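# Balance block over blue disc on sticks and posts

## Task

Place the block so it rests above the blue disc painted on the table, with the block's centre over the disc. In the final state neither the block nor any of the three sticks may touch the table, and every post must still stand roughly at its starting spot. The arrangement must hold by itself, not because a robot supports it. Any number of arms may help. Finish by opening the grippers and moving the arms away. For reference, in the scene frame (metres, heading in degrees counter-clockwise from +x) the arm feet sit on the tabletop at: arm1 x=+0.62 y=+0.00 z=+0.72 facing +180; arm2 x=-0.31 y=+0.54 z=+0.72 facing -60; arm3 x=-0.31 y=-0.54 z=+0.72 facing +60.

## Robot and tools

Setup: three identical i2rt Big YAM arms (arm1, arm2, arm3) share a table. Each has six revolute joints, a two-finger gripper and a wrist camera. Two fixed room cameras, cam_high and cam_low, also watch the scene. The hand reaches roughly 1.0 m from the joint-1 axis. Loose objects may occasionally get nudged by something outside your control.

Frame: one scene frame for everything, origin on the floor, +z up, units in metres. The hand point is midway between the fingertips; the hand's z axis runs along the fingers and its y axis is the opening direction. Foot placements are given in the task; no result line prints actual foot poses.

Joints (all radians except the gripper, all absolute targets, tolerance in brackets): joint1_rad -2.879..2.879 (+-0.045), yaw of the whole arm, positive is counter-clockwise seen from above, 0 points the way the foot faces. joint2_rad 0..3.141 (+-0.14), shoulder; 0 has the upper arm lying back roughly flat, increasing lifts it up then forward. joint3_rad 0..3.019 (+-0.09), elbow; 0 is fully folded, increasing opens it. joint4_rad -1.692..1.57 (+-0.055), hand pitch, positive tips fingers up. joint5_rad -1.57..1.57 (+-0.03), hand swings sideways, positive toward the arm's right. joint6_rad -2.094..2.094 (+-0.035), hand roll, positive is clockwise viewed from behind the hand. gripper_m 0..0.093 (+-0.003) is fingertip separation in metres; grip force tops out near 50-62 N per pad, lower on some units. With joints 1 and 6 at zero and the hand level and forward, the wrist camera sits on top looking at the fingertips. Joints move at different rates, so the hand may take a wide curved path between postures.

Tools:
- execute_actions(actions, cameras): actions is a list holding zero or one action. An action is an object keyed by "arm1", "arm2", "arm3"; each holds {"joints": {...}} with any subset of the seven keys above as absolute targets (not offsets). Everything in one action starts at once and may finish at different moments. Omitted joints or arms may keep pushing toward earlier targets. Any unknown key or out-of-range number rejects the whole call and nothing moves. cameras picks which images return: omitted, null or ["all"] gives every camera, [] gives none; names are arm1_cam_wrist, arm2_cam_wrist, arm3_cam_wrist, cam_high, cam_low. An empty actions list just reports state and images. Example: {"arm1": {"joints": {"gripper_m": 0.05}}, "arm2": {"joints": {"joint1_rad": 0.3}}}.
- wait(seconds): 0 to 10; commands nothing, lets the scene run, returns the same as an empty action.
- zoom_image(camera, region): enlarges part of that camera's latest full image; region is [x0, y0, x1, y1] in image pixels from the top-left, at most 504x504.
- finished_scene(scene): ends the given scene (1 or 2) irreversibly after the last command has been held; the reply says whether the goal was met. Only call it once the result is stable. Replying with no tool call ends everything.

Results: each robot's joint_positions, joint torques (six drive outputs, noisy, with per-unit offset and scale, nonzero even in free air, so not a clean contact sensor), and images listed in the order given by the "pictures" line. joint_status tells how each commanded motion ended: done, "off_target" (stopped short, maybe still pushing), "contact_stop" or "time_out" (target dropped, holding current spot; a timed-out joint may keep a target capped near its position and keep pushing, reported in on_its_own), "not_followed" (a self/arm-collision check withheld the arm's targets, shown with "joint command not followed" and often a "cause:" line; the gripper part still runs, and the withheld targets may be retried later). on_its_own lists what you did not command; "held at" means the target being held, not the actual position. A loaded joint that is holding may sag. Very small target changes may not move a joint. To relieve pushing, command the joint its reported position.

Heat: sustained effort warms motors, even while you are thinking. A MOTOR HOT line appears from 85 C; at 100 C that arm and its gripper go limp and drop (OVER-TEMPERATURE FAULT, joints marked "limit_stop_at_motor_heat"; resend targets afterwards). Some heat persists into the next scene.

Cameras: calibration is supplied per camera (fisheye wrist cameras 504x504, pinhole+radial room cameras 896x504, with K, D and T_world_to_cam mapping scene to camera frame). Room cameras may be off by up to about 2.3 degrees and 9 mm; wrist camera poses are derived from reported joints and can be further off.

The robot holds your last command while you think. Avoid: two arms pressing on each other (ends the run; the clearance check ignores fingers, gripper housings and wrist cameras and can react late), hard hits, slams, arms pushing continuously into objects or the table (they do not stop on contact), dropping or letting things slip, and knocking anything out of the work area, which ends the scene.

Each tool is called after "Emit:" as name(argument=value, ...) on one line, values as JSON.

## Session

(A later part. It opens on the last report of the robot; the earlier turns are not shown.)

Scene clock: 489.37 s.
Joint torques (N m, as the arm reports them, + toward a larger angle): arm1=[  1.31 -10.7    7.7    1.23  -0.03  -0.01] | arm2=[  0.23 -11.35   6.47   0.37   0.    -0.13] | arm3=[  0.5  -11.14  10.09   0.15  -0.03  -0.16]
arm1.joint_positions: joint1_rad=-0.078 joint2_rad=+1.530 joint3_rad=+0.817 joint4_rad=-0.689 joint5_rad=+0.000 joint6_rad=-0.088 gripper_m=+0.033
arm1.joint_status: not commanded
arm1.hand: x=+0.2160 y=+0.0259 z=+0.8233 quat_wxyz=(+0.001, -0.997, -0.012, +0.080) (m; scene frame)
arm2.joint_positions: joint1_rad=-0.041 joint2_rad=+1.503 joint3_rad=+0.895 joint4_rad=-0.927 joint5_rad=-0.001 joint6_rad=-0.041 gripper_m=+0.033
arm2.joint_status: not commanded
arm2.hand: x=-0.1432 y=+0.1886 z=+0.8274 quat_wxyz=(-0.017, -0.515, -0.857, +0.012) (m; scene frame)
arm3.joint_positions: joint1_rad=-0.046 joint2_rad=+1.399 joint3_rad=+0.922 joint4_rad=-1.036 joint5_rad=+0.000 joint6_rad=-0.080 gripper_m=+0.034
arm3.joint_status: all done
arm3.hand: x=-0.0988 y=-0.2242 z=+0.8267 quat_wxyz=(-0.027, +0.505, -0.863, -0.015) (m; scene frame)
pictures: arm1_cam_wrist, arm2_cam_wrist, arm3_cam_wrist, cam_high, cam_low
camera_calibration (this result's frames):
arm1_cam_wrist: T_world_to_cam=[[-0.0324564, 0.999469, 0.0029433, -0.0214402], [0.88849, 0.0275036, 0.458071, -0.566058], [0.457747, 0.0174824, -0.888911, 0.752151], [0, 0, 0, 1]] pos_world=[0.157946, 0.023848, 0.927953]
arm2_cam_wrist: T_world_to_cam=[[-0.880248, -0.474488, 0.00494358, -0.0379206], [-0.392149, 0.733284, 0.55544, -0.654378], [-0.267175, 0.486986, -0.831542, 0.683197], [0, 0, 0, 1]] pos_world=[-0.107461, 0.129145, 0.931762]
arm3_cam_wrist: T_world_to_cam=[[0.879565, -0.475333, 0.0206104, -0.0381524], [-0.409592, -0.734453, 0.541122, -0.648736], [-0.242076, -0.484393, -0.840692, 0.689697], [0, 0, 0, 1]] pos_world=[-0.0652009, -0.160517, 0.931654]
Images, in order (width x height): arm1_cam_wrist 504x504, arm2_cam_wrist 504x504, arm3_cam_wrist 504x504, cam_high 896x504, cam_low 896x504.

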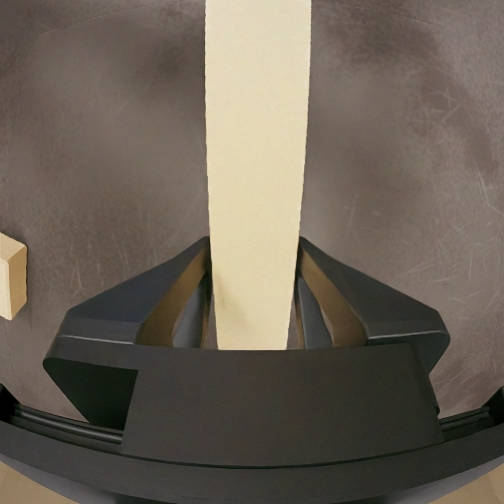

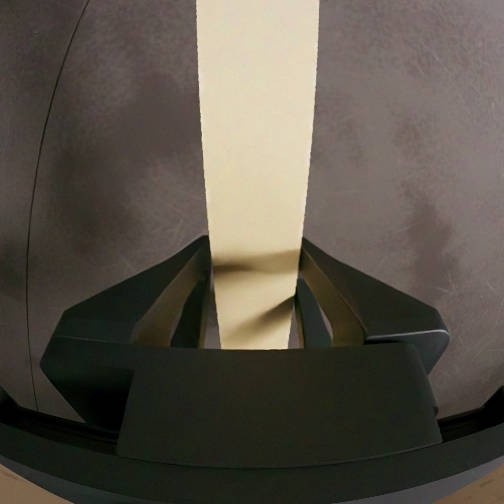

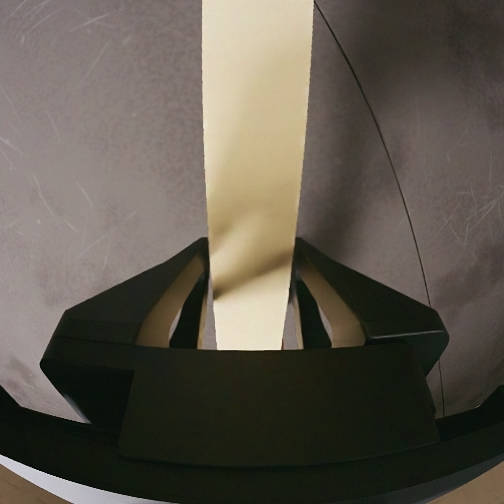

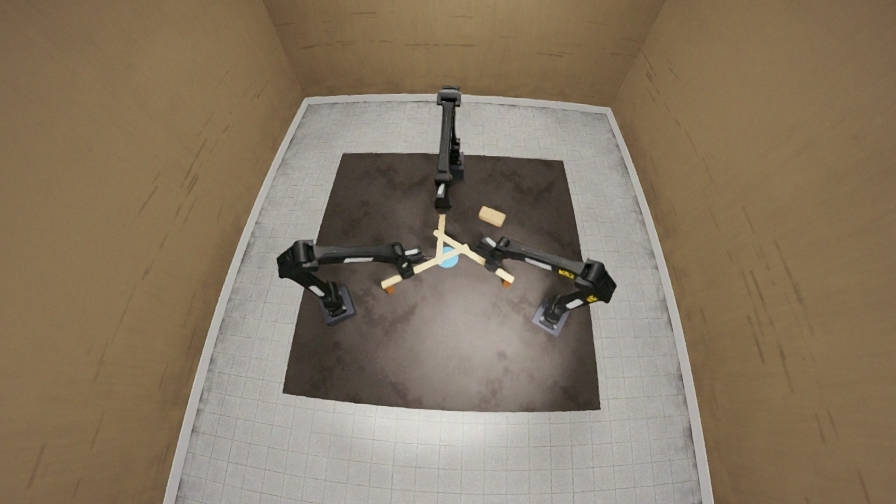

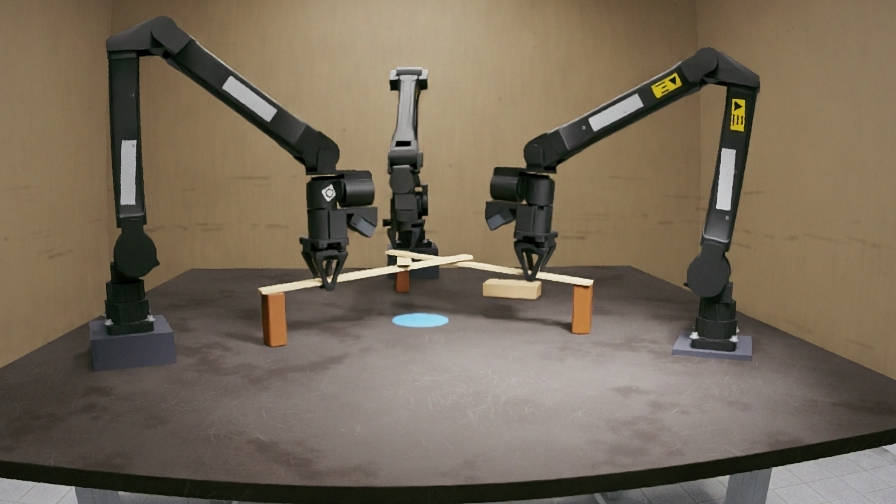

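Emit:
execute_actions(actions=[{"arm1":{"joints":{"gripper_m":0.093}},"arm2":{"joints":{"gripper_m":0.045}},"arm3":{"joints":{"gripper_m":0.045}}}], cameras=[])

Emit:
execute_actions(actions=[{"arm1":{"joints":{"joint2_rad":1.45,"joint3_rad":1.01,"joint4_rad":-0.95}}}], cameras=[])

Emit:
execute_actions(actions=[{"arm1":{"joints":{"joint1_rad":0.565,"joint6_rad":-0.625}}}], cameras=[])

Emit:
execute_actions(actions=[{"arm1":{"joints":{"joint2_rad":1.635,"joint4_rad":-0.88}}}])

Emit:
zoom_image(camera="cam_high", region=[360, 160, 540, 310])

Scene clock: 507.07 s.
Joint torques (N m, as the arm reports them, + toward a larger angle): arm1=[  1.28 -10.5    7.8    1.23  -0.02   0.  ] | arm2=[  0.19 -11.4    6.5    0.4    0.    -0.13] | arm3=[  0.61 -10.89  10.04   0.18  -0.02  -0.16]
arm1.joint_positions: joint1_rad=-0.078 joint2_rad=+1.530 joint3_rad=+0.817 joint4_rad=-0.689 joint5_rad=+0.000 joint6_rad=-0.088 gripper_m=+0.093
arm1.joint_status: all done
arm1.hand: x=+0.2160 y=+0.0259 z=+0.8233 quat_wxyz=(+0.001, -0.997, -0.012, +0.080) (m; scene frame)
arm2.joint_positions: joint1_rad=-0.041 joint2_rad=+1.503 joint3_rad=+0.895 joint4_rad=-0.927 joint5_rad=-0.001 joint6_rad=-0.041 gripper_m=+0.045
arm2.joint_status: all done
arm2.hand: x=-0.1432 y=+0.1886 z=+0.8274 quat_wxyz=(-0.017, -0.515, -0.857, +0.012) (m; scene frame)
arm3.joint_positions: joint1_rad=-0.046 joint2_rad=+1.399 joint3_rad=+0.922 joint4_rad=-1.036 joint5_rad=+0.000 joint6_rad=-0.080 gripper_m=+0.045
arm3.joint_status: all done
arm3.hand: x=-0.0988 y=-0.2242 z=+0.8267 quat_wxyz=(-0.027, +0.505, -0.863, -0.015) (m; scene frame)
pictures: none
No camera images: the call's "cameras" was empty. Leave "cameras" out to get every camera's image.

Scene clock: 508.13 s.
Joint torques (N m, as the arm reports them, + toward a larger angle): arm1=[  1.2  -11.59   9.47   0.14  -0.03  -0.01] | arm2=[  0.31 -11.44   6.51   0.36   0.    -0.12] | arm3=[  0.66 -10.98  10.08   0.11  -0.02  -0.16]
arm1.joint_positions: joint1_rad=-0.078 joint2_rad=+1.453 joint3_rad=+0.983 joint4_rad=-0.941 joint5_rad=+0.000 joint6_rad=-0.088 gripper_m=+0.093
arm1.joint_status: all done
arm1.hand: x=+0.1955 y=+0.0280 z=+0.9024 quat_wxyz=(+0.001, -0.997, -0.012, +0.075) (m; scene frame)
arm2.joint_positions: joint1_rad=-0.041 joint2_rad=+1.503 joint3_rad=+0.895 joint4_rad=-0.927 joint5_rad=-0.001 joint6_rad=-0.041 gripper_m=+0.045
arm2.joint_status: not commanded
arm2.hand: x=-0.1432 y=+0.1886 z=+0.8274 quat_wxyz=(-0.017, -0.515, -0.857, +0.012) (m; scene frame)
arm3.joint_positions: joint1_rad=-0.046 joint2_rad=+1.399 joint3_rad=+0.922 joint4_rad=-1.036 joint5_rad=+0.000 joint6_rad=-0.080 gripper_m=+0.045
arm3.joint_status: not commanded
arm3.hand: x=-0.0988 y=-0.2242 z=+0.8267 quat_wxyz=(-0.027, +0.505, -0.863, -0.015) (m; scene frame)
pictures: none
No camera images: the call's "cameras" was empty. Leave "cameras" out to get every camera's image.

Scene clock: 509.67 s.
Joint torques (N m, as the arm reports them, + toward a larger angle): arm1=[  0.51 -10.68   9.63   0.19  -0.05  -0.24] | arm2=[  0.25 -11.37   6.48   0.38   0.01  -0.12] | arm3=[  0.56 -10.94  10.05   0.16  -0.03  -0.17]
arm1.joint_positions: joint1_rad=+0.564 joint2_rad=+1.453 joint3_rad=+0.983 joint4_rad=-0.941 joint5_rad=+0.000 joint6_rad=-0.615 gripper_m=+0.093
arm1.joint_status: all done
arm1.hand: x=+0.2636 y=-0.2309 z=+0.9059 quat_wxyz=(-0.006, -0.825, -0.560, +0.079) (m; scene frame)
arm2.joint_positions: joint1_rad=-0.041 joint2_rad=+1.503 joint3_rad=+0.895 joint4_rad=-0.927 joint5_rad=-0.001 joint6_rad=-0.041 gripper_m=+0.045
arm2.joint_status: not commanded
arm2.hand: x=-0.1432 y=+0.1886 z=+0.8274 quat_wxyz=(-0.017, -0.515, -0.857, +0.012) (m; scene frame)
arm3.joint_positions: joint1_rad=-0.046 joint2_rad=+1.399 joint3_rad=+0.922 joint4_rad=-1.036 joint5_rad=+0.000 joint6_rad=-0.080 gripper_m=+0.045
arm3.joint_status: not commanded
arm3.hand: x=-0.0988 y=-0.2242 z=+0.8267 quat_wxyz=(-0.027, +0.505, -0.863, -0.015) (m; scene frame)
pictures: none
No camera images: the call's "cameras" was empty. Leave "cameras" out to get every camera's image.

Scene clock: 510.67 s.
Joint torques (N m, as the arm reports them, + toward a larger angle): arm1=[  0.69 -13.4    8.35   0.86  -0.06  -0.21] | arm2=[  0.25 -11.26   6.53   0.36   0.    -0.12] | arm3=[  0.78 -10.83  10.02   0.16  -0.02  -0.17]
arm1.joint_positions: joint1_rad=+0.564 joint2_rad=+1.653 joint3_rad=+0.983 joint4_rad=-0.891 joint5_rad=+0.000 joint6_rad=-0.615 gripper_m=+0.093
arm1.joint_status: all done
arm1.hand: x=+0.2661 y=-0.2307 z=+0.8264 quat_wxyz=(-0.007, -0.827, -0.562, +0.004) (m; scene frame)
arm2.joint_positions: joint1_rad=-0.041 joint2_rad=+1.503 joint3_rad=+0.895 joint4_rad=-0.927 joint5_rad=-0.001 joint6_rad=-0.041 gripper_m=+0.045
arm2.joint_status: not commanded
arm2.hand: x=-0.1432 y=+0.1886 z=+0.8274 quat_wxyz=(-0.017, -0.515, -0.857, +0.012) (m; scene frame)
arm3.joint_positions: joint1_rad=-0.046 joint2_rad=+1.399 joint3_rad=+0.922 joint4_rad=-1.036 joint5_rad=+0.000 joint6_rad=-0.080 gripper_m=+0.045
arm3.joint_status: not commanded
arm3.hand: x=-0.0988 y=-0.2242 z=+0.8267 quat_wxyz=(-0.027, +0.505, -0.863, -0.015) (m; scene frame)
pictures: arm1_cam_wrist, arm2_cam_wrist, arm3_cam_wrist, cam_high, cam_low
camera_calibration (this result's frames):
arm1_cam_wrist: T_world_to_cam=[[-0.93283, 0.360194, -0.00936847, 0.338914], [0.288068, 0.761152, 0.581089, -0.377639], [0.216436, 0.539359, -0.813786, 0.85897], [0, 0, 0, 1]] pos_world=[0.239024, -0.297927, 0.921635]
arm2_cam_wrist: T_world_to_cam=[[-0.880248, -0.474488, 0.00494358, -0.0379206], [-0.392149, 0.733284, 0.55544, -0.654378], [-0.267175, 0.486986, -0.831542, 0.683197], [0, 0, 0, 1]] pos_world=[-0.107461, 0.129145, 0.931762]
arm3_cam_wrist: T_world_to_cam=[[0.879565, -0.475333, 0.0206104, -0.0381524], [-0.409592, -0.734453, 0.541122, -0.648736], [-0.242076, -0.484393, -0.840692, 0.689697], [0, 0, 0, 1]] pos_world=[-0.0652009, -0.160517, 0.931654]
Images, in order (width x height): arm1_cam_wrist 504x504, arm2_cam_wrist 504x504, arm3_cam_wrist 504x504, cam_high 896x504, cam_low 896x504.

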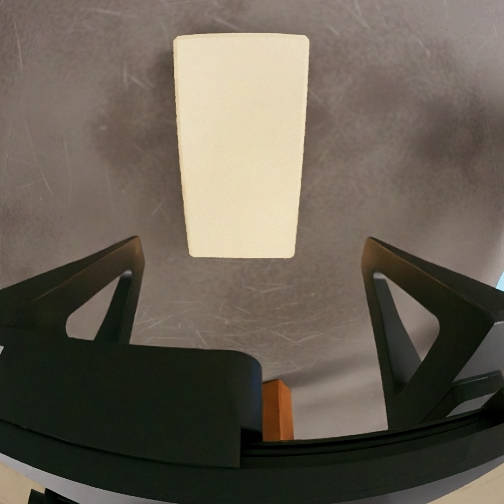

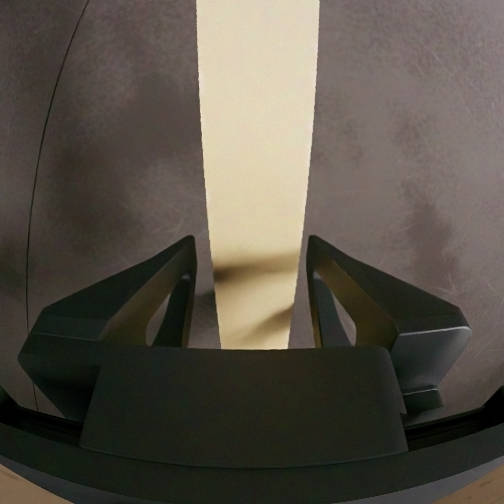

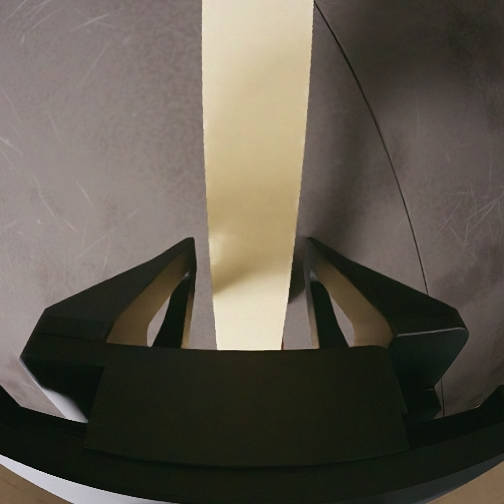

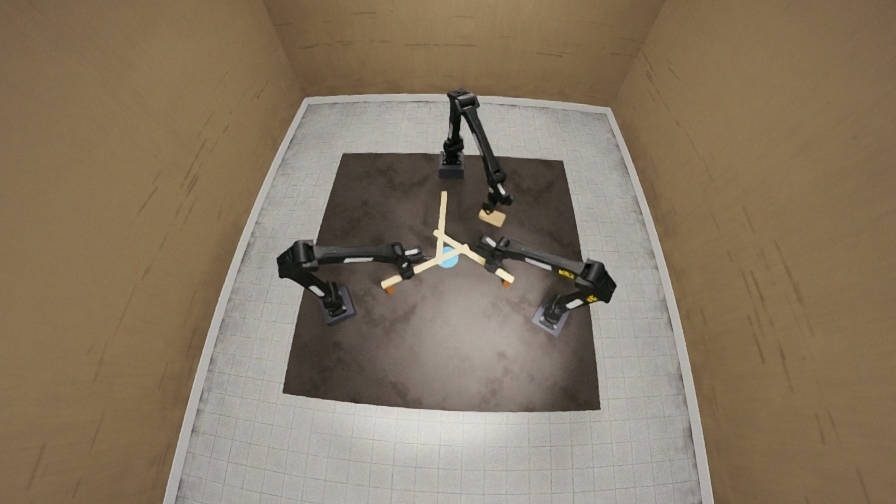

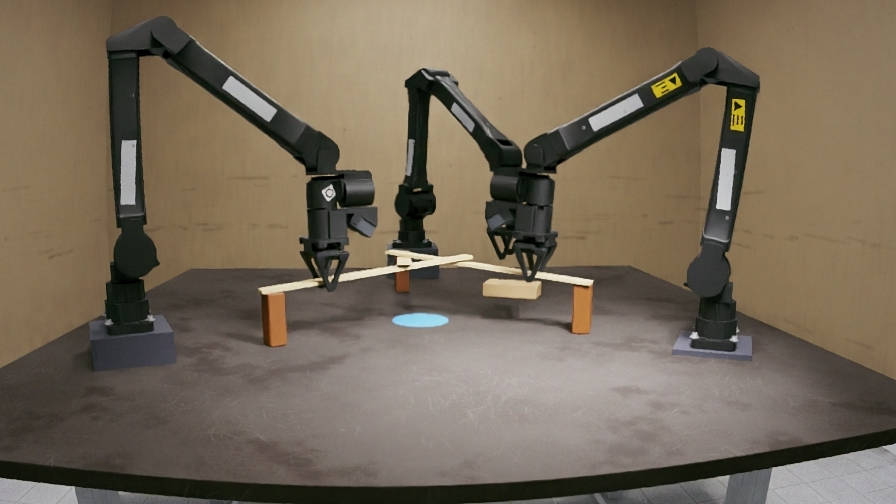

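Region (360, 160, 540, 310) of cam_high's 896x504 image, scaled by 2.800, with more detail than that image has.

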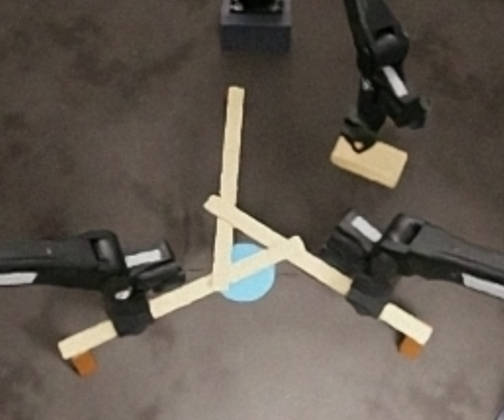

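Emit:
execute_actions(actions=[{"arm1":{"joints":{"joint1_rad":0.60,"joint6_rad":-0.58,"joint2_rad":1.815,"joint3_rad":0.965,"joint4_rad":-0.685}},"arm2":{"joints":{"joint2_rad":1.1}},"arm3":{"joints":{"joint2_rad":1.0}}}], cameras=["arm1_cam_wrist","cam_low"])

Scene clock: 521.07 s.
Joint torques (N m, as the arm reports them, + toward a larger angle): arm1=[  1.21 -13.85   6.16   0.8   -0.05   0.01] | arm2=[ 0.3  -6.58  8.13  1.11  0.   -0.12] | arm3=[ 0.62 -6.01 11.77  1.   -0.02 -0.16]
arm1.joint_positions: joint1_rad=+0.590 joint2_rad=+1.830 joint3_rad=+0.953 joint4_rad=-0.697 joint5_rad=+0.000 joint6_rad=-0.590 gripper_m=+0.093
arm1.joint_status: all done
arm1.hand: x=+0.2686 y=-0.2441 z=+0.7469 quat_wxyz=(-0.007, -0.826, -0.563, -0.002) (m; scene frame)
arm2.joint_positions: joint1_rad=-0.041 joint2_rad=+1.098 joint3_rad=+0.895 joint4_rad=-0.928 joint5_rad=-0.001 joint6_rad=-0.041 gripper_m=+0.045
arm2.joint_status: all done
arm2.hand: x=-0.1422 y=+0.1874 z=+0.9776 quat_wxyz=(-0.184, -0.502, -0.836, +0.123) (m; scene frame)
arm3.joint_positions: joint1_rad=-0.046 joint2_rad=+0.984 joint3_rad=+0.922 joint4_rad=-1.036 joint5_rad=+0.000 joint6_rad=-0.080 gripper_m=+0.045
arm3.joint_status: all done
arm3.hand: x=-0.1075 y=-0.2379 z=+0.9732 quat_wxyz=(-0.212, +0.490, -0.839, -0.104) (m; scene frame)
pictures: arm1_cam_wrist, cam_low
camera_calibration (this result's frames):
arm1_cam_wrist: T_world_to_cam=[[-0.933305, 0.358688, -0.0168606, 0.35069], [0.280451, 0.757448, 0.589593, -0.327135], [0.224251, 0.545542, -0.807524, 0.795643], [0, 0, 0, 1]] pos_world=[0.240623, -0.312057, 0.841291]
Images, in order (width x height): arm1_cam_wrist 504x504, cam_low 896x504.

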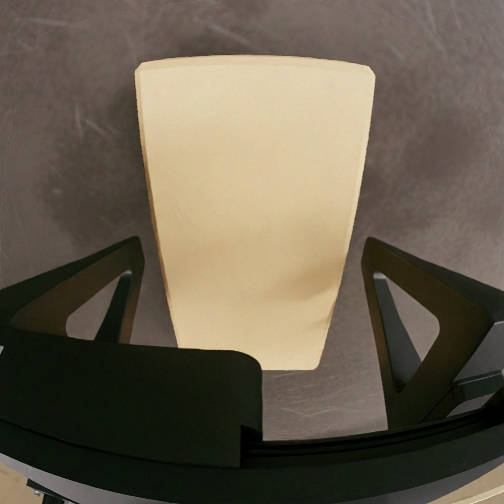

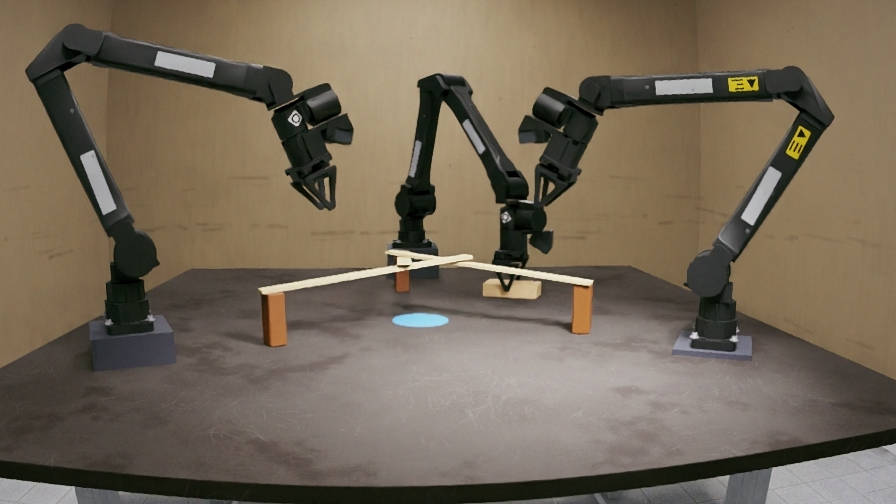

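Emit:
execute_actions(actions=[{"arm1":{"joints":{"gripper_m":0.0}},"arm2":{"joints":{"joint2_rad":0.6,"joint4_rad":-1.3}},"arm3":{"joints":{"joint2_rad":0.6,"joint4_rad":-1.3}}}], cameras=[])

Emit:
execute_actions(actions=[{"arm1":{"joints":{"joint2_rad":1.55,"joint3_rad":1.45,"joint4_rad":-1.45}}}], cameras=[])

Emit:
execute_actions(actions=[{"arm1":{"joints":{"joint1_rad":-0.02,"joint6_rad":-1.58,"joint2_rad":1.96,"joint3_rad":1.86,"joint4_rad":-1.40}}}], cameras=["arm1_cam_wrist","cam_high","cam_low"])

Scene clock: 540.03 s.
Joint torques (N m, as the arm reports them, + toward a larger angle): arm1=[  1.11 -14.13   6.16   0.69  -0.04   0.  ] | arm2=[ 0.14  0.52  8.3   1.32  0.01 -0.12] | arm3=[ 0.55 -0.58 11.45  1.14 -0.01 -0.16]
arm1.joint_positions: joint1_rad=+0.590 joint2_rad=+1.830 joint3_rad=+0.953 joint4_rad=-0.695 joint5_rad=+0.000 joint6_rad=-0.589 gripper_m=+0.069
arm1.joint_status: gripper_m off_target (ended at +0.069, target +0.000)
arm1.hand: x=+0.2683 y=-0.2444 z=+0.7469 quat_wxyz=(-0.008, -0.827, -0.563, -0.001) (m; scene frame)
arm2.joint_positions: joint1_rad=-0.041 joint2_rad=+0.596 joint3_rad=+0.895 joint4_rad=-1.293 joint5_rad=-0.001 joint6_rad=-0.041 gripper_m=+0.045
arm2.joint_status: all done
arm2.hand: x=-0.2040 y=+0.3173 z=+1.0833 quat_wxyz=(-0.239, -0.493, -0.821, +0.159) (m; scene frame)
arm3.joint_positions: joint1_rad=-0.046 joint2_rad=+0.588 joint3_rad=+0.922 joint4_rad=-1.290 joint5_rad=+0.000 joint6_rad=-0.080 gripper_m=+0.045
arm3.joint_status: all done
arm3.hand: x=-0.1715 y=-0.3335 z=+1.0536 quat_wxyz=(-0.274, +0.481, -0.822, -0.134) (m; scene frame)
pictures: none
No camera images: the call's "cameras" was empty. Leave "cameras" out to get every camera's image.

Scene clock: 541.43 s.
Joint torques (N m, as the arm reports them, + toward a larger angle): arm1=[  1.31 -13.46   9.97  -0.16  -0.05   0.02] | arm2=[ 0.45  0.42  8.19  1.29  0.   -0.12] | arm3=[ 0.55 -0.53 11.41  1.19 -0.03 -0.16]
arm1.joint_positions: joint1_rad=+0.590 joint2_rad=+1.557 joint3_rad=+1.424 joint4_rad=-1.441 joint5_rad=+0.000 joint6_rad=-0.589 gripper_m=+0.069
arm1.joint_status: all done
arm1.hand: x=+0.2378 y=-0.2606 z=+1.0206 quat_wxyz=(-0.007, -0.827, -0.563, -0.003) (m; scene frame)
arm2.joint_positions: joint1_rad=-0.041 joint2_rad=+0.596 joint3_rad=+0.895 joint4_rad=-1.293 joint5_rad=-0.001 joint6_rad=-0.041 gripper_m=+0.045
arm2.joint_status: not commanded
arm2.hand: x=-0.2040 y=+0.3173 z=+1.0833 quat_wxyz=(-0.239, -0.493, -0.821, +0.159) (m; scene frame)
arm3.joint_positions: joint1_rad=-0.046 joint2_rad=+0.588 joint3_rad=+0.922 joint4_rad=-1.290 joint5_rad=+0.000 joint6_rad=-0.080 gripper_m=+0.045
arm3.joint_status: not commanded
arm3.hand: x=-0.1715 y=-0.3335 z=+1.0536 quat_wxyz=(-0.274, +0.481, -0.822, -0.134) (m; scene frame)
pictures: none
No camera images: the call's "cameras" was empty. Leave "cameras" out to get every camera's image.

Scene clock: 543.30 s.
Joint torques (N m, as the arm reports them, + toward a larger angle): arm1=[  0.51 -20.73  12.64  -0.09  -0.19  -0.21] | arm2=[ 0.42  0.54  8.19  1.3   0.01 -0.12] | arm3=[ 0.55 -0.56 11.45  1.13 -0.02 -0.16]
arm1.joint_positions: joint1_rad=-0.018 joint2_rad=+2.006 joint3_rad=+1.797 joint4_rad=-1.397 joint5_rad=+0.001 joint6_rad=-1.570 gripper_m=+0.069
arm1.joint_status: all done
arm1.hand: x=+0.0107 y=+0.0031 z=+0.9225 quat_wxyz=(-0.019, -0.708, -0.706, -0.012) (m; scene frame)
arm2.joint_positions: joint1_rad=-0.041 joint2_rad=+0.596 joint3_rad=+0.895 joint4_rad=-1.293 joint5_rad=-0.001 joint6_rad=-0.041 gripper_m=+0.045
arm2.joint_status: not commanded
arm2.hand: x=-0.2040 y=+0.3173 z=+1.0833 quat_wxyz=(-0.239, -0.493, -0.821, +0.159) (m; scene frame)
arm3.joint_positions: joint1_rad=-0.046 joint2_rad=+0.588 joint3_rad=+0.922 joint4_rad=-1.290 joint5_rad=+0.000 joint6_rad=-0.080 gripper_m=+0.045
arm3.joint_status: not commanded
arm3.hand: x=-0.1715 y=-0.3335 z=+1.0536 quat_wxyz=(-0.274, +0.481, -0.822, -0.134) (m; scene frame)
pictures: arm1_cam_wrist, cam_high, cam_low
camera_calibration (this result's frames):
arm1_cam_wrist: T_world_to_cam=[[-0.998911, -0.00503869, -0.0463926, 0.0533608], [-0.0312237, 0.810997, 0.584216, -0.537455], [0.0346806, 0.585028, -0.810271, 0.864828], [0, 0, 0, 1]] pos_world=[0.00652861, -0.0698057, 1.01721]
Images, in order (width x height): arm1_cam_wrist 504x504, cam_high 896x504, cam_low 896x504.

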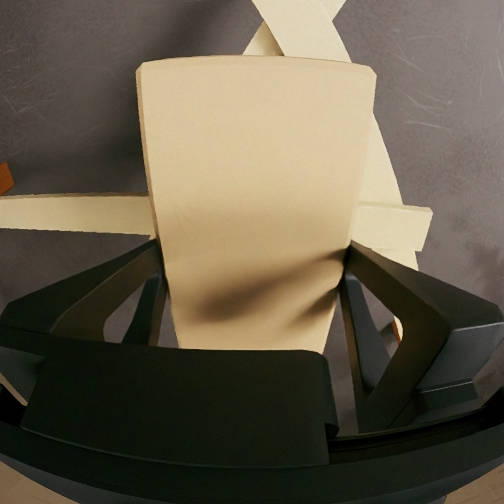

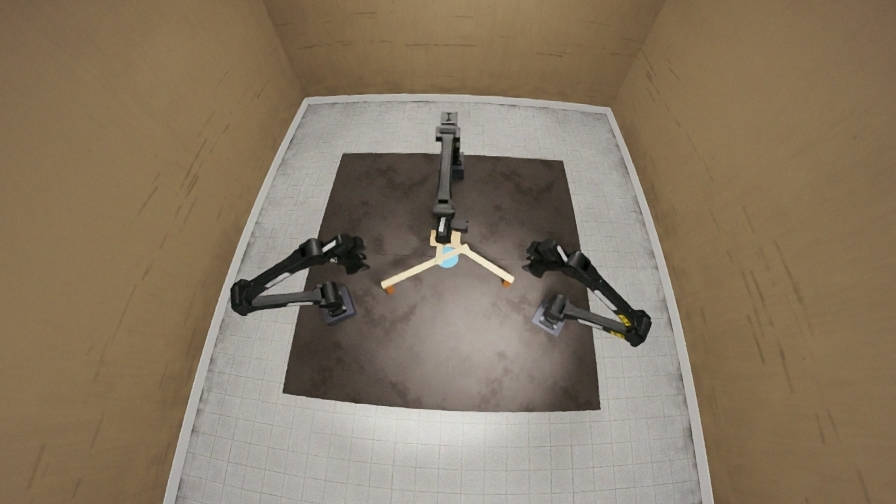

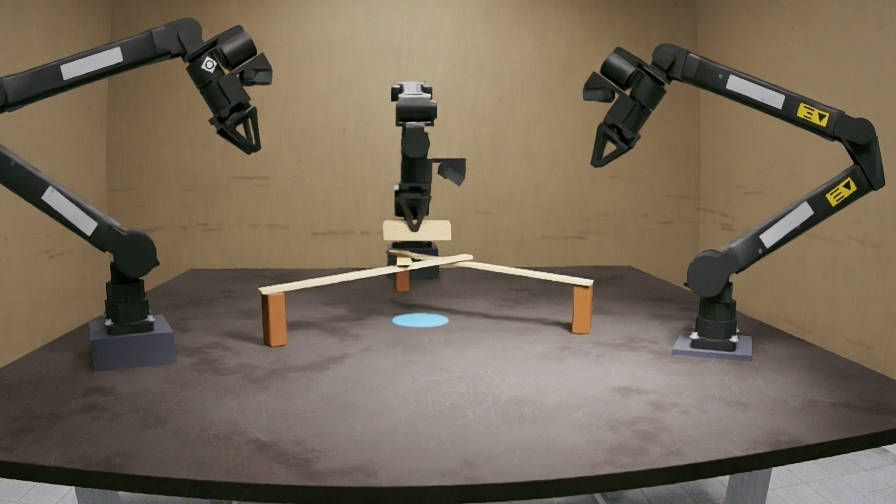

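Emit:
execute_actions(actions=[{"arm1":{"joints":{"joint1_rad":0.015,"joint2_rad":2.0,"joint4_rad":-1.30}}}], cameras=["arm1_cam_wrist","cam_low"])

Emit:
zoom_image(camera="cam_low", region=[350, 200, 510, 335])

Scene clock: 549.97 s.
Joint torques (N m, as the arm reports them, + toward a larger angle): arm1=[  1.69 -18.71  12.76   0.86  -0.16  -0.2 ] | arm2=[ 0.34  0.47  8.19  1.32  0.   -0.12] | arm3=[ 0.54 -0.54 11.43  1.16 -0.04 -0.16]
arm1.joint_positions: joint1_rad=+0.007 joint2_rad=+2.006 joint3_rad=+1.797 joint4_rad=-1.312 joint5_rad=+0.001 joint6_rad=-1.570 gripper_m=+0.069
arm1.joint_status: all done
arm1.hand: x=-0.0098 y=-0.0122 z=+0.9226 quat_wxyz=(+0.010, -0.699, -0.715, +0.018) (m; scene frame)
arm2.joint_positions: joint1_rad=-0.041 joint2_rad=+0.596 joint3_rad=+0.895 joint4_rad=-1.293 joint5_rad=-0.001 joint6_rad=-0.041 gripper_m=+0.045
arm2.joint_status: not commanded
arm2.hand: x=-0.2040 y=+0.3173 z=+1.0833 quat_wxyz=(-0.239, -0.493, -0.821, +0.159) (m; scene frame)
arm3.joint_positions: joint1_rad=-0.046 joint2_rad=+0.588 joint3_rad=+0.922 joint4_rad=-1.290 joint5_rad=+0.000 joint6_rad=-0.080 gripper_m=+0.045
arm3.joint_status: not commanded
arm3.hand: x=-0.1715 y=-0.3335 z=+1.0536 quat_wxyz=(-0.274, +0.481, -0.822, -0.134) (m; scene frame)
pictures: arm1_cam_wrist, cam_low
camera_calibration (this result's frames):
arm1_cam_wrist: T_world_to_cam=[[-0.998843, -0.0292458, 0.0381636, -0.0455744], [-0.00141254, 0.811243, 0.584707, -0.5259], [-0.0480602, 0.583977, -0.810346, 0.873828], [0, 0, 0, 1]] pos_world=[-0.00426822, -0.0849953, 1.01734]
Images, in order (width x height): arm1_cam_wrist 504x504, cam_low 896x504.

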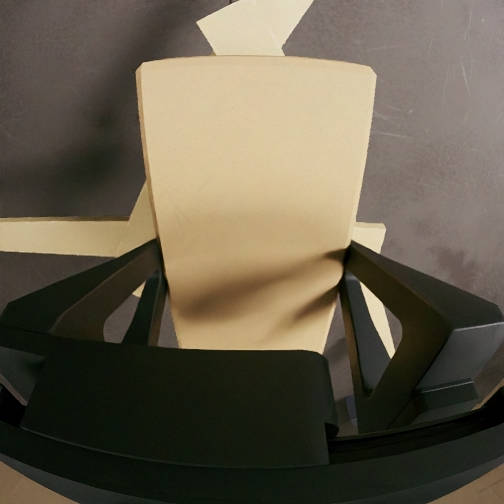

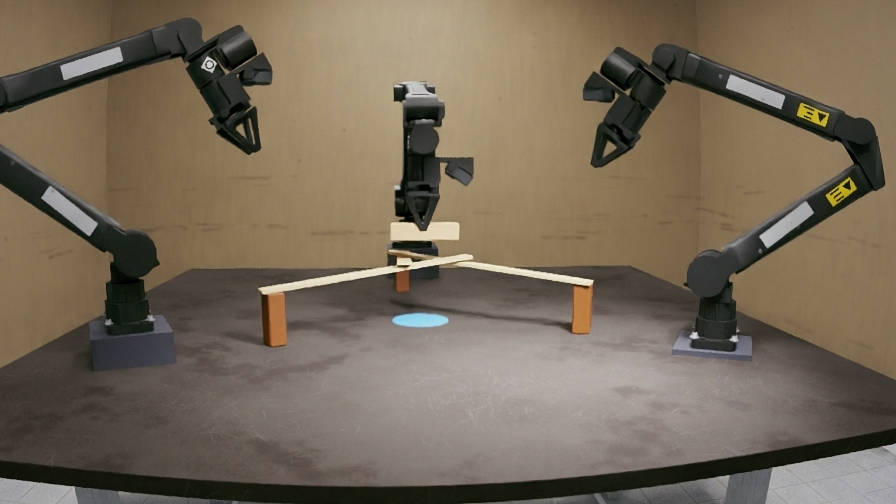

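Region (350, 200, 510, 335) of cam_low's 896x504 image, scaled by 3.150, with more detail than that image has; it fills the top 425 rows of this view, and the rest is white.

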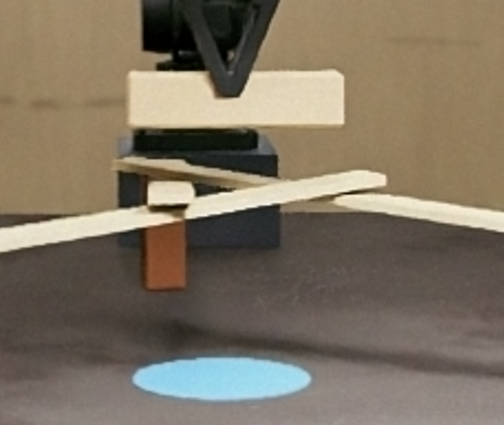

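Emit:
execute_actions(actions=[{"arm1":{"joints":{"joint2_rad":2.04}}}], cameras=["cam_low"])

Emit:
zoom_image(camera="cam_low", region=[350, 200, 510, 335])

Scene clock: 556.50 s.
Joint torques (N m, as the arm reports them, + toward a larger angle): arm1=[  1.32 -19.58  12.41   0.68  -0.14  -0.23] | arm2=[ 0.3   0.45  8.18  1.32  0.   -0.11] | arm3=[ 0.5  -0.63 11.44  1.16 -0.02 -0.16]
arm1.joint_positions: joint1_rad=+0.007 joint2_rad=+2.053 joint3_rad=+1.799 joint4_rad=-1.311 joint5_rad=+0.001 joint6_rad=-1.570 gripper_m=+0.069
arm1.joint_status: all done
arm1.hand: x=-0.0095 y=-0.0125 z=+0.8952 quat_wxyz=(-0.005, -0.699, -0.715, +0.003) (m; scene frame)
arm2.joint_positions: joint1_rad=-0.041 joint2_rad=+0.596 joint3_rad=+0.895 joint4_rad=-1.293 joint5_rad=-0.001 joint6_rad=-0.041 gripper_m=+0.045
arm2.joint_status: not commanded
arm2.hand: x=-0.2040 y=+0.3173 z=+1.0833 quat_wxyz=(-0.239, -0.493, -0.821, +0.159) (m; scene frame)
arm3.joint_positions: joint1_rad=-0.046 joint2_rad=+0.588 joint3_rad=+0.922 joint4_rad=-1.290 joint5_rad=+0.000 joint6_rad=-0.080 gripper_m=+0.045
arm3.joint_status: not commanded
arm3.hand: x=-0.1715 y=-0.3335 z=+1.0536 quat_wxyz=(-0.274, +0.481, -0.822, -0.134) (m; scene frame)
pictures: cam_low
Images, in order (width x height): cam_low 896x504.

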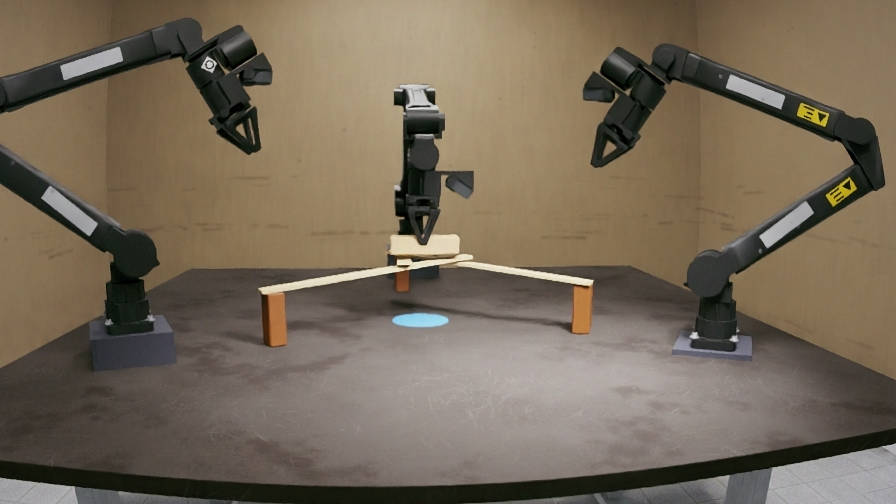

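Region (350, 200, 510, 335) of cam_low's 896x504 image, scaled by 3.150, with more detail than that image has; it fills the top 425 rows of this view, and the rest is white.

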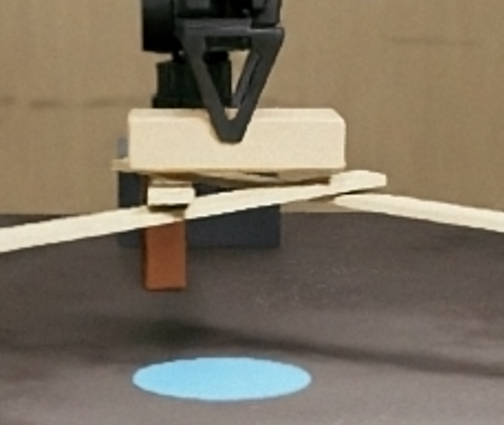

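Emit:
execute_actions(actions=[{"arm1":{"joints":{"joint2_rad":2.056}}}], cameras=[])

Emit:
execute_actions(actions=[{"arm1":{"joints":{"gripper_m":0.09}}}], cameras=["cam_low"])

Emit:
execute_actions(actions=[{"arm1":{"joints":{"joint2_rad":1.3,"joint3_rad":1.5,"joint4_rad":-1.5,"joint6_rad":0}}}])

Emit:
zoom_image(camera="cam_high", region=[360, 160, 540, 310])

Scene clock: 565.13 s.
Joint torques (N m, as the arm reports them, + toward a larger angle): arm1=[  1.12 -18.67  12.43   0.66  -0.15  -0.22] | arm2=[ 0.25  0.51  8.19  1.29  0.   -0.12] | arm3=[ 0.51 -0.55 11.43  1.15 -0.02 -0.16]
arm1.joint_positions: joint1_rad=+0.007 joint2_rad=+2.055 joint3_rad=+1.799 joint4_rad=-1.311 joint5_rad=+0.001 joint6_rad=-1.570 gripper_m=+0.069
arm1.joint_status: all done
arm1.hand: x=-0.0094 y=-0.0125 z=+0.8936 quat_wxyz=(-0.006, -0.699, -0.715, +0.002) (m; scene frame)
arm2.joint_positions: joint1_rad=-0.041 joint2_rad=+0.596 joint3_rad=+0.895 joint4_rad=-1.293 joint5_rad=-0.001 joint6_rad=-0.041 gripper_m=+0.045
arm2.joint_status: not commanded
arm2.hand: x=-0.2040 y=+0.3173 z=+1.0833 quat_wxyz=(-0.239, -0.493, -0.821, +0.159) (m; scene frame)
arm3.joint_positions: joint1_rad=-0.046 joint2_rad=+0.588 joint3_rad=+0.922 joint4_rad=-1.290 joint5_rad=+0.000 joint6_rad=-0.080 gripper_m=+0.045
arm3.joint_status: not commanded
arm3.hand: x=-0.1715 y=-0.3335 z=+1.0536 quat_wxyz=(-0.274, +0.481, -0.822, -0.134) (m; scene frame)
pictures: none
No camera images: the call's "cameras" was empty. Leave "cameras" out to get every camera's image.

Scene clock: 565.90 s.
Joint torques (N m, as the arm reports them, + toward a larger angle): arm1=[  1.12 -18.55  11.96   0.7   -0.13  -0.21] | arm2=[ 0.48  0.49  8.19  1.33  0.   -0.12] | arm3=[ 0.62 -0.46 11.4   1.17 -0.02 -0.16]
arm1.joint_positions: joint1_rad=+0.007 joint2_rad=+2.056 joint3_rad=+1.807 joint4_rad=-1.311 joint5_rad=+0.001 joint6_rad=-1.570 gripper_m=+0.090
arm1.joint_status: all done
arm1.hand: x=-0.0120 y=-0.0125 z=+0.8962 quat_wxyz=(-0.003, -0.699, -0.715, +0.004) (m; scene frame)
arm2.joint_positions: joint1_rad=-0.041 joint2_rad=+0.596 joint3_rad=+0.895 joint4_rad=-1.293 joint5_rad=-0.001 joint6_rad=-0.041 gripper_m=+0.045
arm2.joint_status: not commanded
arm2.hand: x=-0.2040 y=+0.3173 z=+1.0833 quat_wxyz=(-0.239, -0.493, -0.821, +0.159) (m; scene frame)
arm3.joint_positions: joint1_rad=-0.046 joint2_rad=+0.588 joint3_rad=+0.922 joint4_rad=-1.290 joint5_rad=+0.000 joint6_rad=-0.080 gripper_m=+0.045
arm3.joint_status: not commanded
arm3.hand: x=-0.1715 y=-0.3335 z=+1.0536 quat_wxyz=(-0.274, +0.481, -0.822, -0.134) (m; scene frame)
pictures: cam_low
Images, in order (width x height): cam_low 896x504.

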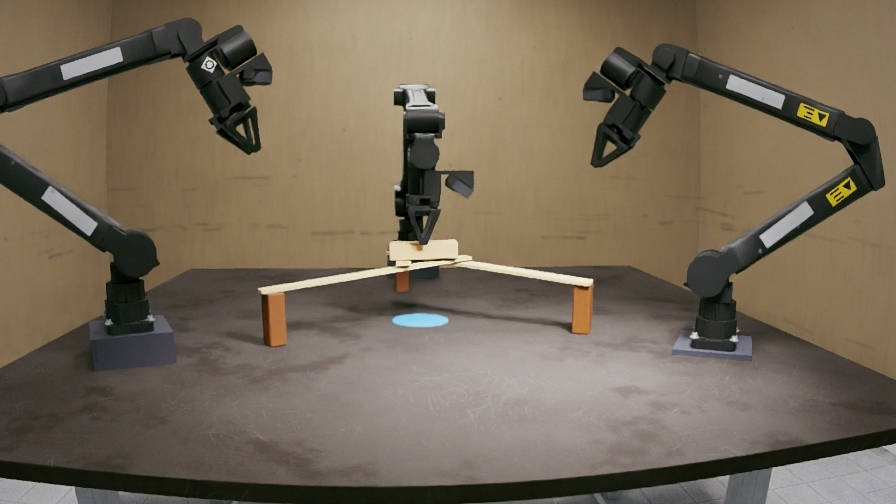

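Scene clock: 568.07 s.
Joint torques (N m, as the arm reports them, + toward a larger angle): arm1=[ 0.92 -9.93  8.9   0.53 -0.05 -0.02] | arm2=[ 0.15  0.45  8.17  1.33  0.   -0.12] | arm3=[ 0.56 -0.57 11.42  1.16 -0.03 -0.16]
arm1.joint_positions: joint1_rad=+0.007 joint2_rad=+1.298 joint3_rad=+1.491 joint4_rad=-1.494 joint5_rad=+0.001 joint6_rad=-0.010 gripper_m=+0.090
arm1.joint_status: all done
arm1.hand: x=+0.1911 y=-0.0051 z=+1.1538 quat_wxyz=(-0.006, -0.991, -0.015, +0.130) (m; scene frame)
arm2.joint_positions: joint1_rad=-0.041 joint2_rad=+0.596 joint3_rad=+0.895 joint4_rad=-1.293 joint5_rad=-0.001 joint6_rad=-0.041 gripper_m=+0.045
arm2.joint_status: not commanded
arm2.hand: x=-0.2040 y=+0.3173 z=+1.0833 quat_wxyz=(-0.239, -0.493, -0.821, +0.159) (m; scene frame)
arm3.joint_positions: joint1_rad=-0.046 joint2_rad=+0.588 joint3_rad=+0.922 joint4_rad=-1.290 joint5_rad=+0.000 joint6_rad=-0.080 gripper_m=+0.045
arm3.joint_status: not commanded
arm3.hand: x=-0.1715 y=-0.3335 z=+1.0536 quat_wxyz=(-0.274, +0.481, -0.822, -0.134) (m; scene frame)
pictures: arm1_cam_wrist, arm2_cam_wrist, arm3_cam_wrist, cam_high, cam_low
camera_calibration (this result's frames):
arm1_cam_wrist: T_world_to_cam=[[-0.0402691, 0.99916, -0.00758621, 0.0213221], [0.929898, 0.0402535, 0.365609, -0.595697], [0.365607, 0.00766833, -0.930738, 1.12368], [0, 0, 0, 1]] pos_world=[0.14397, -0.00594208, 1.26381]
arm2_cam_wrist: T_world_to_cam=[[-0.88355, -0.467432, 0.0291071, -0.0607523], [-0.465818, 0.883536, 0.0487582, -0.428583], [-0.0485083, 0.0295217, -0.998386, 1.18756], [0, 0, 0, 1]] pos_world=[-0.195713, 0.315212, 1.20831]
arm3_cam_wrist: T_world_to_cam=[[0.864507, -0.497998, 0.0680128, -0.0909893], [-0.499993, -0.865896, 0.0151822, -0.386801], [0.0513313, -0.0471311, -0.997569, 1.17136], [0, 0, 0, 1]] pos_world=[-0.174864, -0.325035, 1.18057]
Images, in order (width x height): arm1_cam_wrist 504x504, arm2_cam_wrist 504x504, arm3_cam_wrist 504x504, cam_high 896x504, cam_low 896x504.

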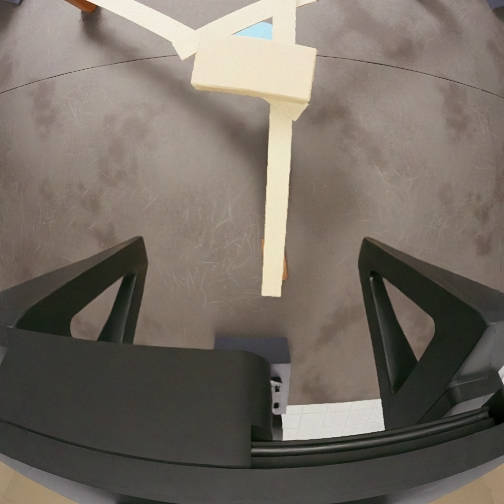

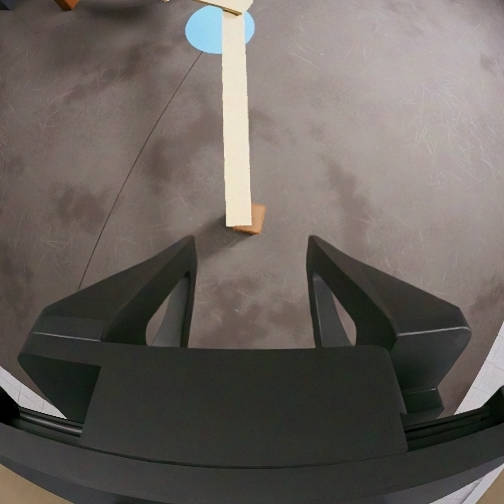

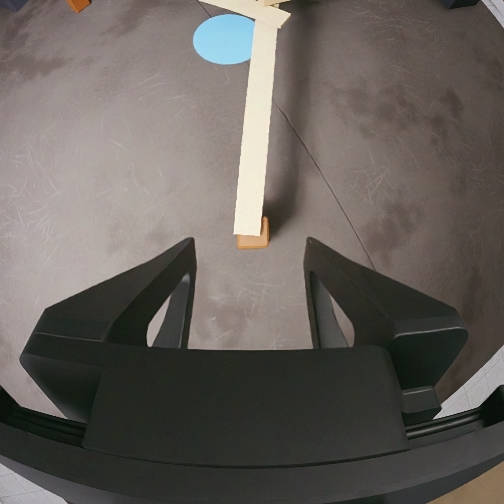

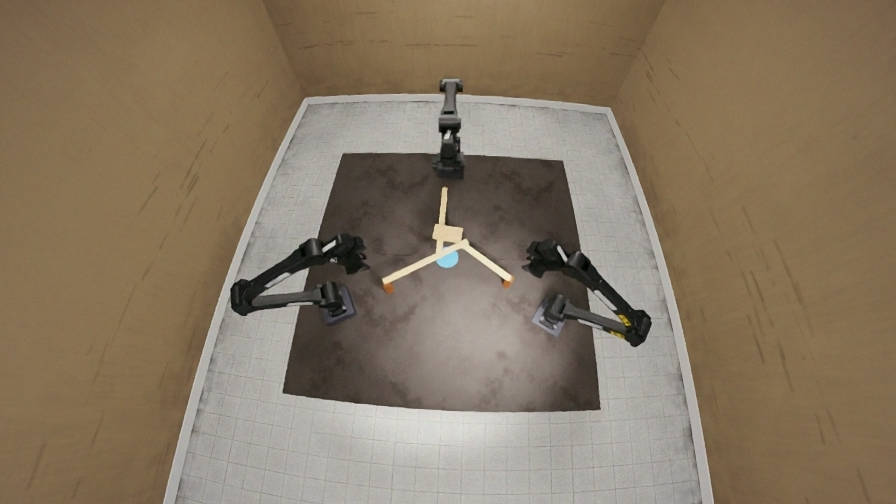

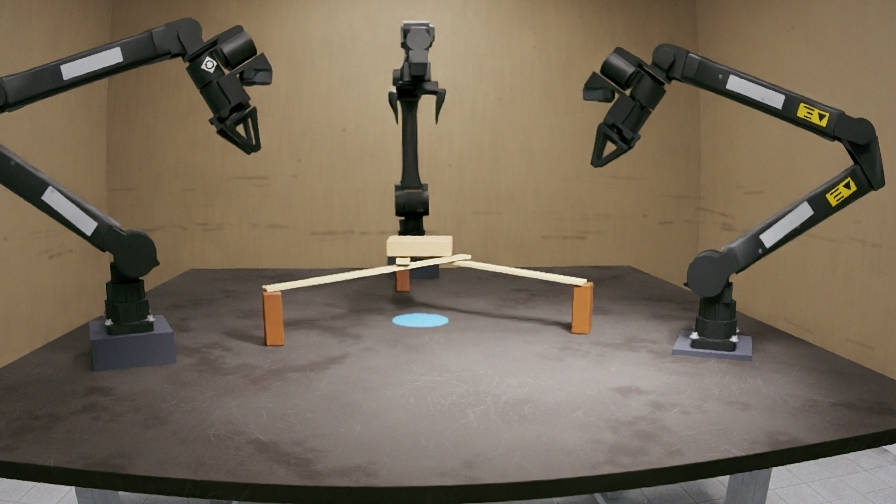

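Region (360, 160, 540, 310) of cam_high's 896x504 image, scaled by 2.800, with more detail than that image has.

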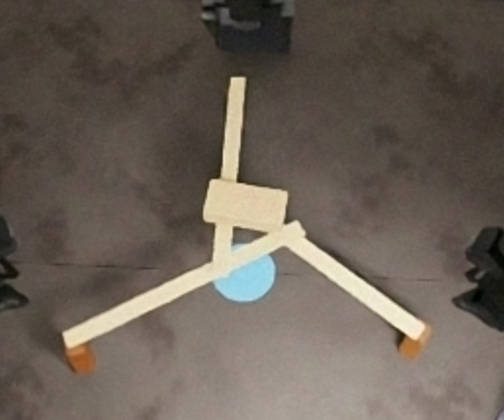

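Emit:
execute_actions(actions=[{"arm1":{"joints":{"joint2_rad":1.74,"joint3_rad":1.44,"joint4_rad":-1.36}}}], cameras=["arm1_cam_wrist","cam_low","cam_high"])

Scene clock: 586.90 s.
Joint torques (N m, as the arm reports them, + toward a larger angle): arm1=[  1.24 -16.1    9.26   0.3   -0.03   0.01] | arm2=[ 0.29  0.42  8.19  1.3   0.   -0.12] | arm3=[ 0.6  -0.44 11.4   1.15 -0.02 -0.16]
arm1.joint_positions: joint1_rad=+0.007 joint2_rad=+1.768 joint3_rad=+1.415 joint4_rad=-1.366 joint5_rad=+0.001 joint6_rad=-0.010 gripper_m=+0.090
arm1.joint_status: all done
arm1.hand: x=+0.1343 y=-0.0090 z=+0.9168 quat_wxyz=(-0.005, -0.997, -0.017, -0.079) (m; scene frame)
arm2.joint_positions: joint1_rad=-0.041 joint2_rad=+0.596 joint3_rad=+0.895 joint4_rad=-1.293 joint5_rad=-0.001 joint6_rad=-0.041 gripper_m=+0.045
arm2.joint_status: not commanded
arm2.hand: x=-0.2040 y=+0.3173 z=+1.0833 quat_wxyz=(-0.239, -0.493, -0.821, +0.159) (m; scene frame)
arm3.joint_positions: joint1_rad=-0.046 joint2_rad=+0.588 joint3_rad=+0.922 joint4_rad=-1.290 joint5_rad=+0.000 joint6_rad=-0.080 gripper_m=+0.045
arm3.joint_status: not commanded
arm3.hand: x=-0.1715 y=-0.3335 z=+1.0536 quat_wxyz=(-0.274, +0.481, -0.822, -0.134) (m; scene frame)
pictures: arm1_cam_wrist, cam_high, cam_low
camera_calibration (this result's frames):
arm1_cam_wrist: T_world_to_cam=[[-0.0398738, 0.99909, -0.0151088, 0.0280381], [0.701199, 0.0387508, 0.711912, -0.742859], [0.71185, 0.0177924, -0.702106, 0.667799], [0, 0, 0, 1]] pos_world=[0.0466375, -0.0111079, 0.99814]
Images, in order (width x height): arm1_cam_wrist 504x504, cam_high 896x504, cam_low 896x504.

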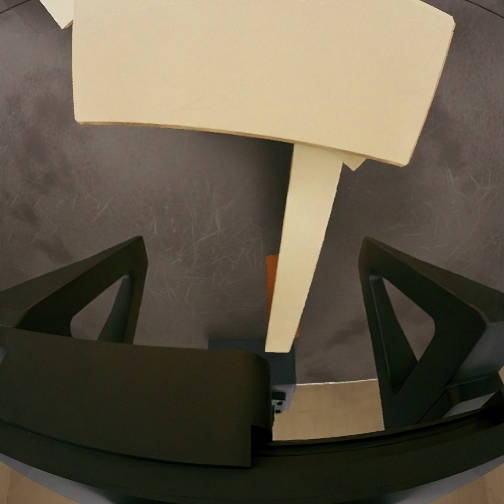

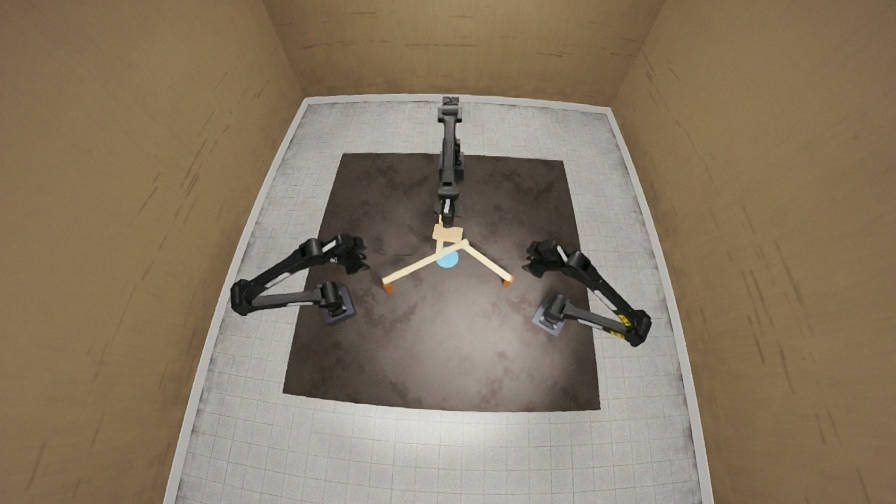

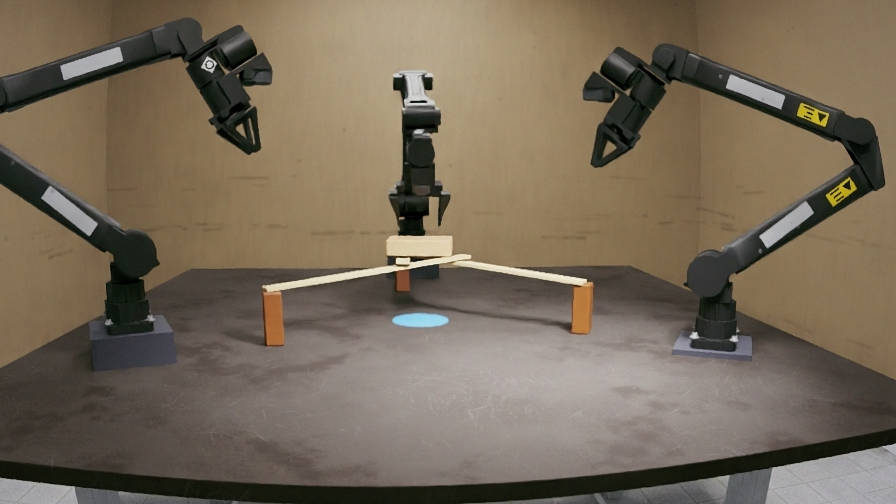

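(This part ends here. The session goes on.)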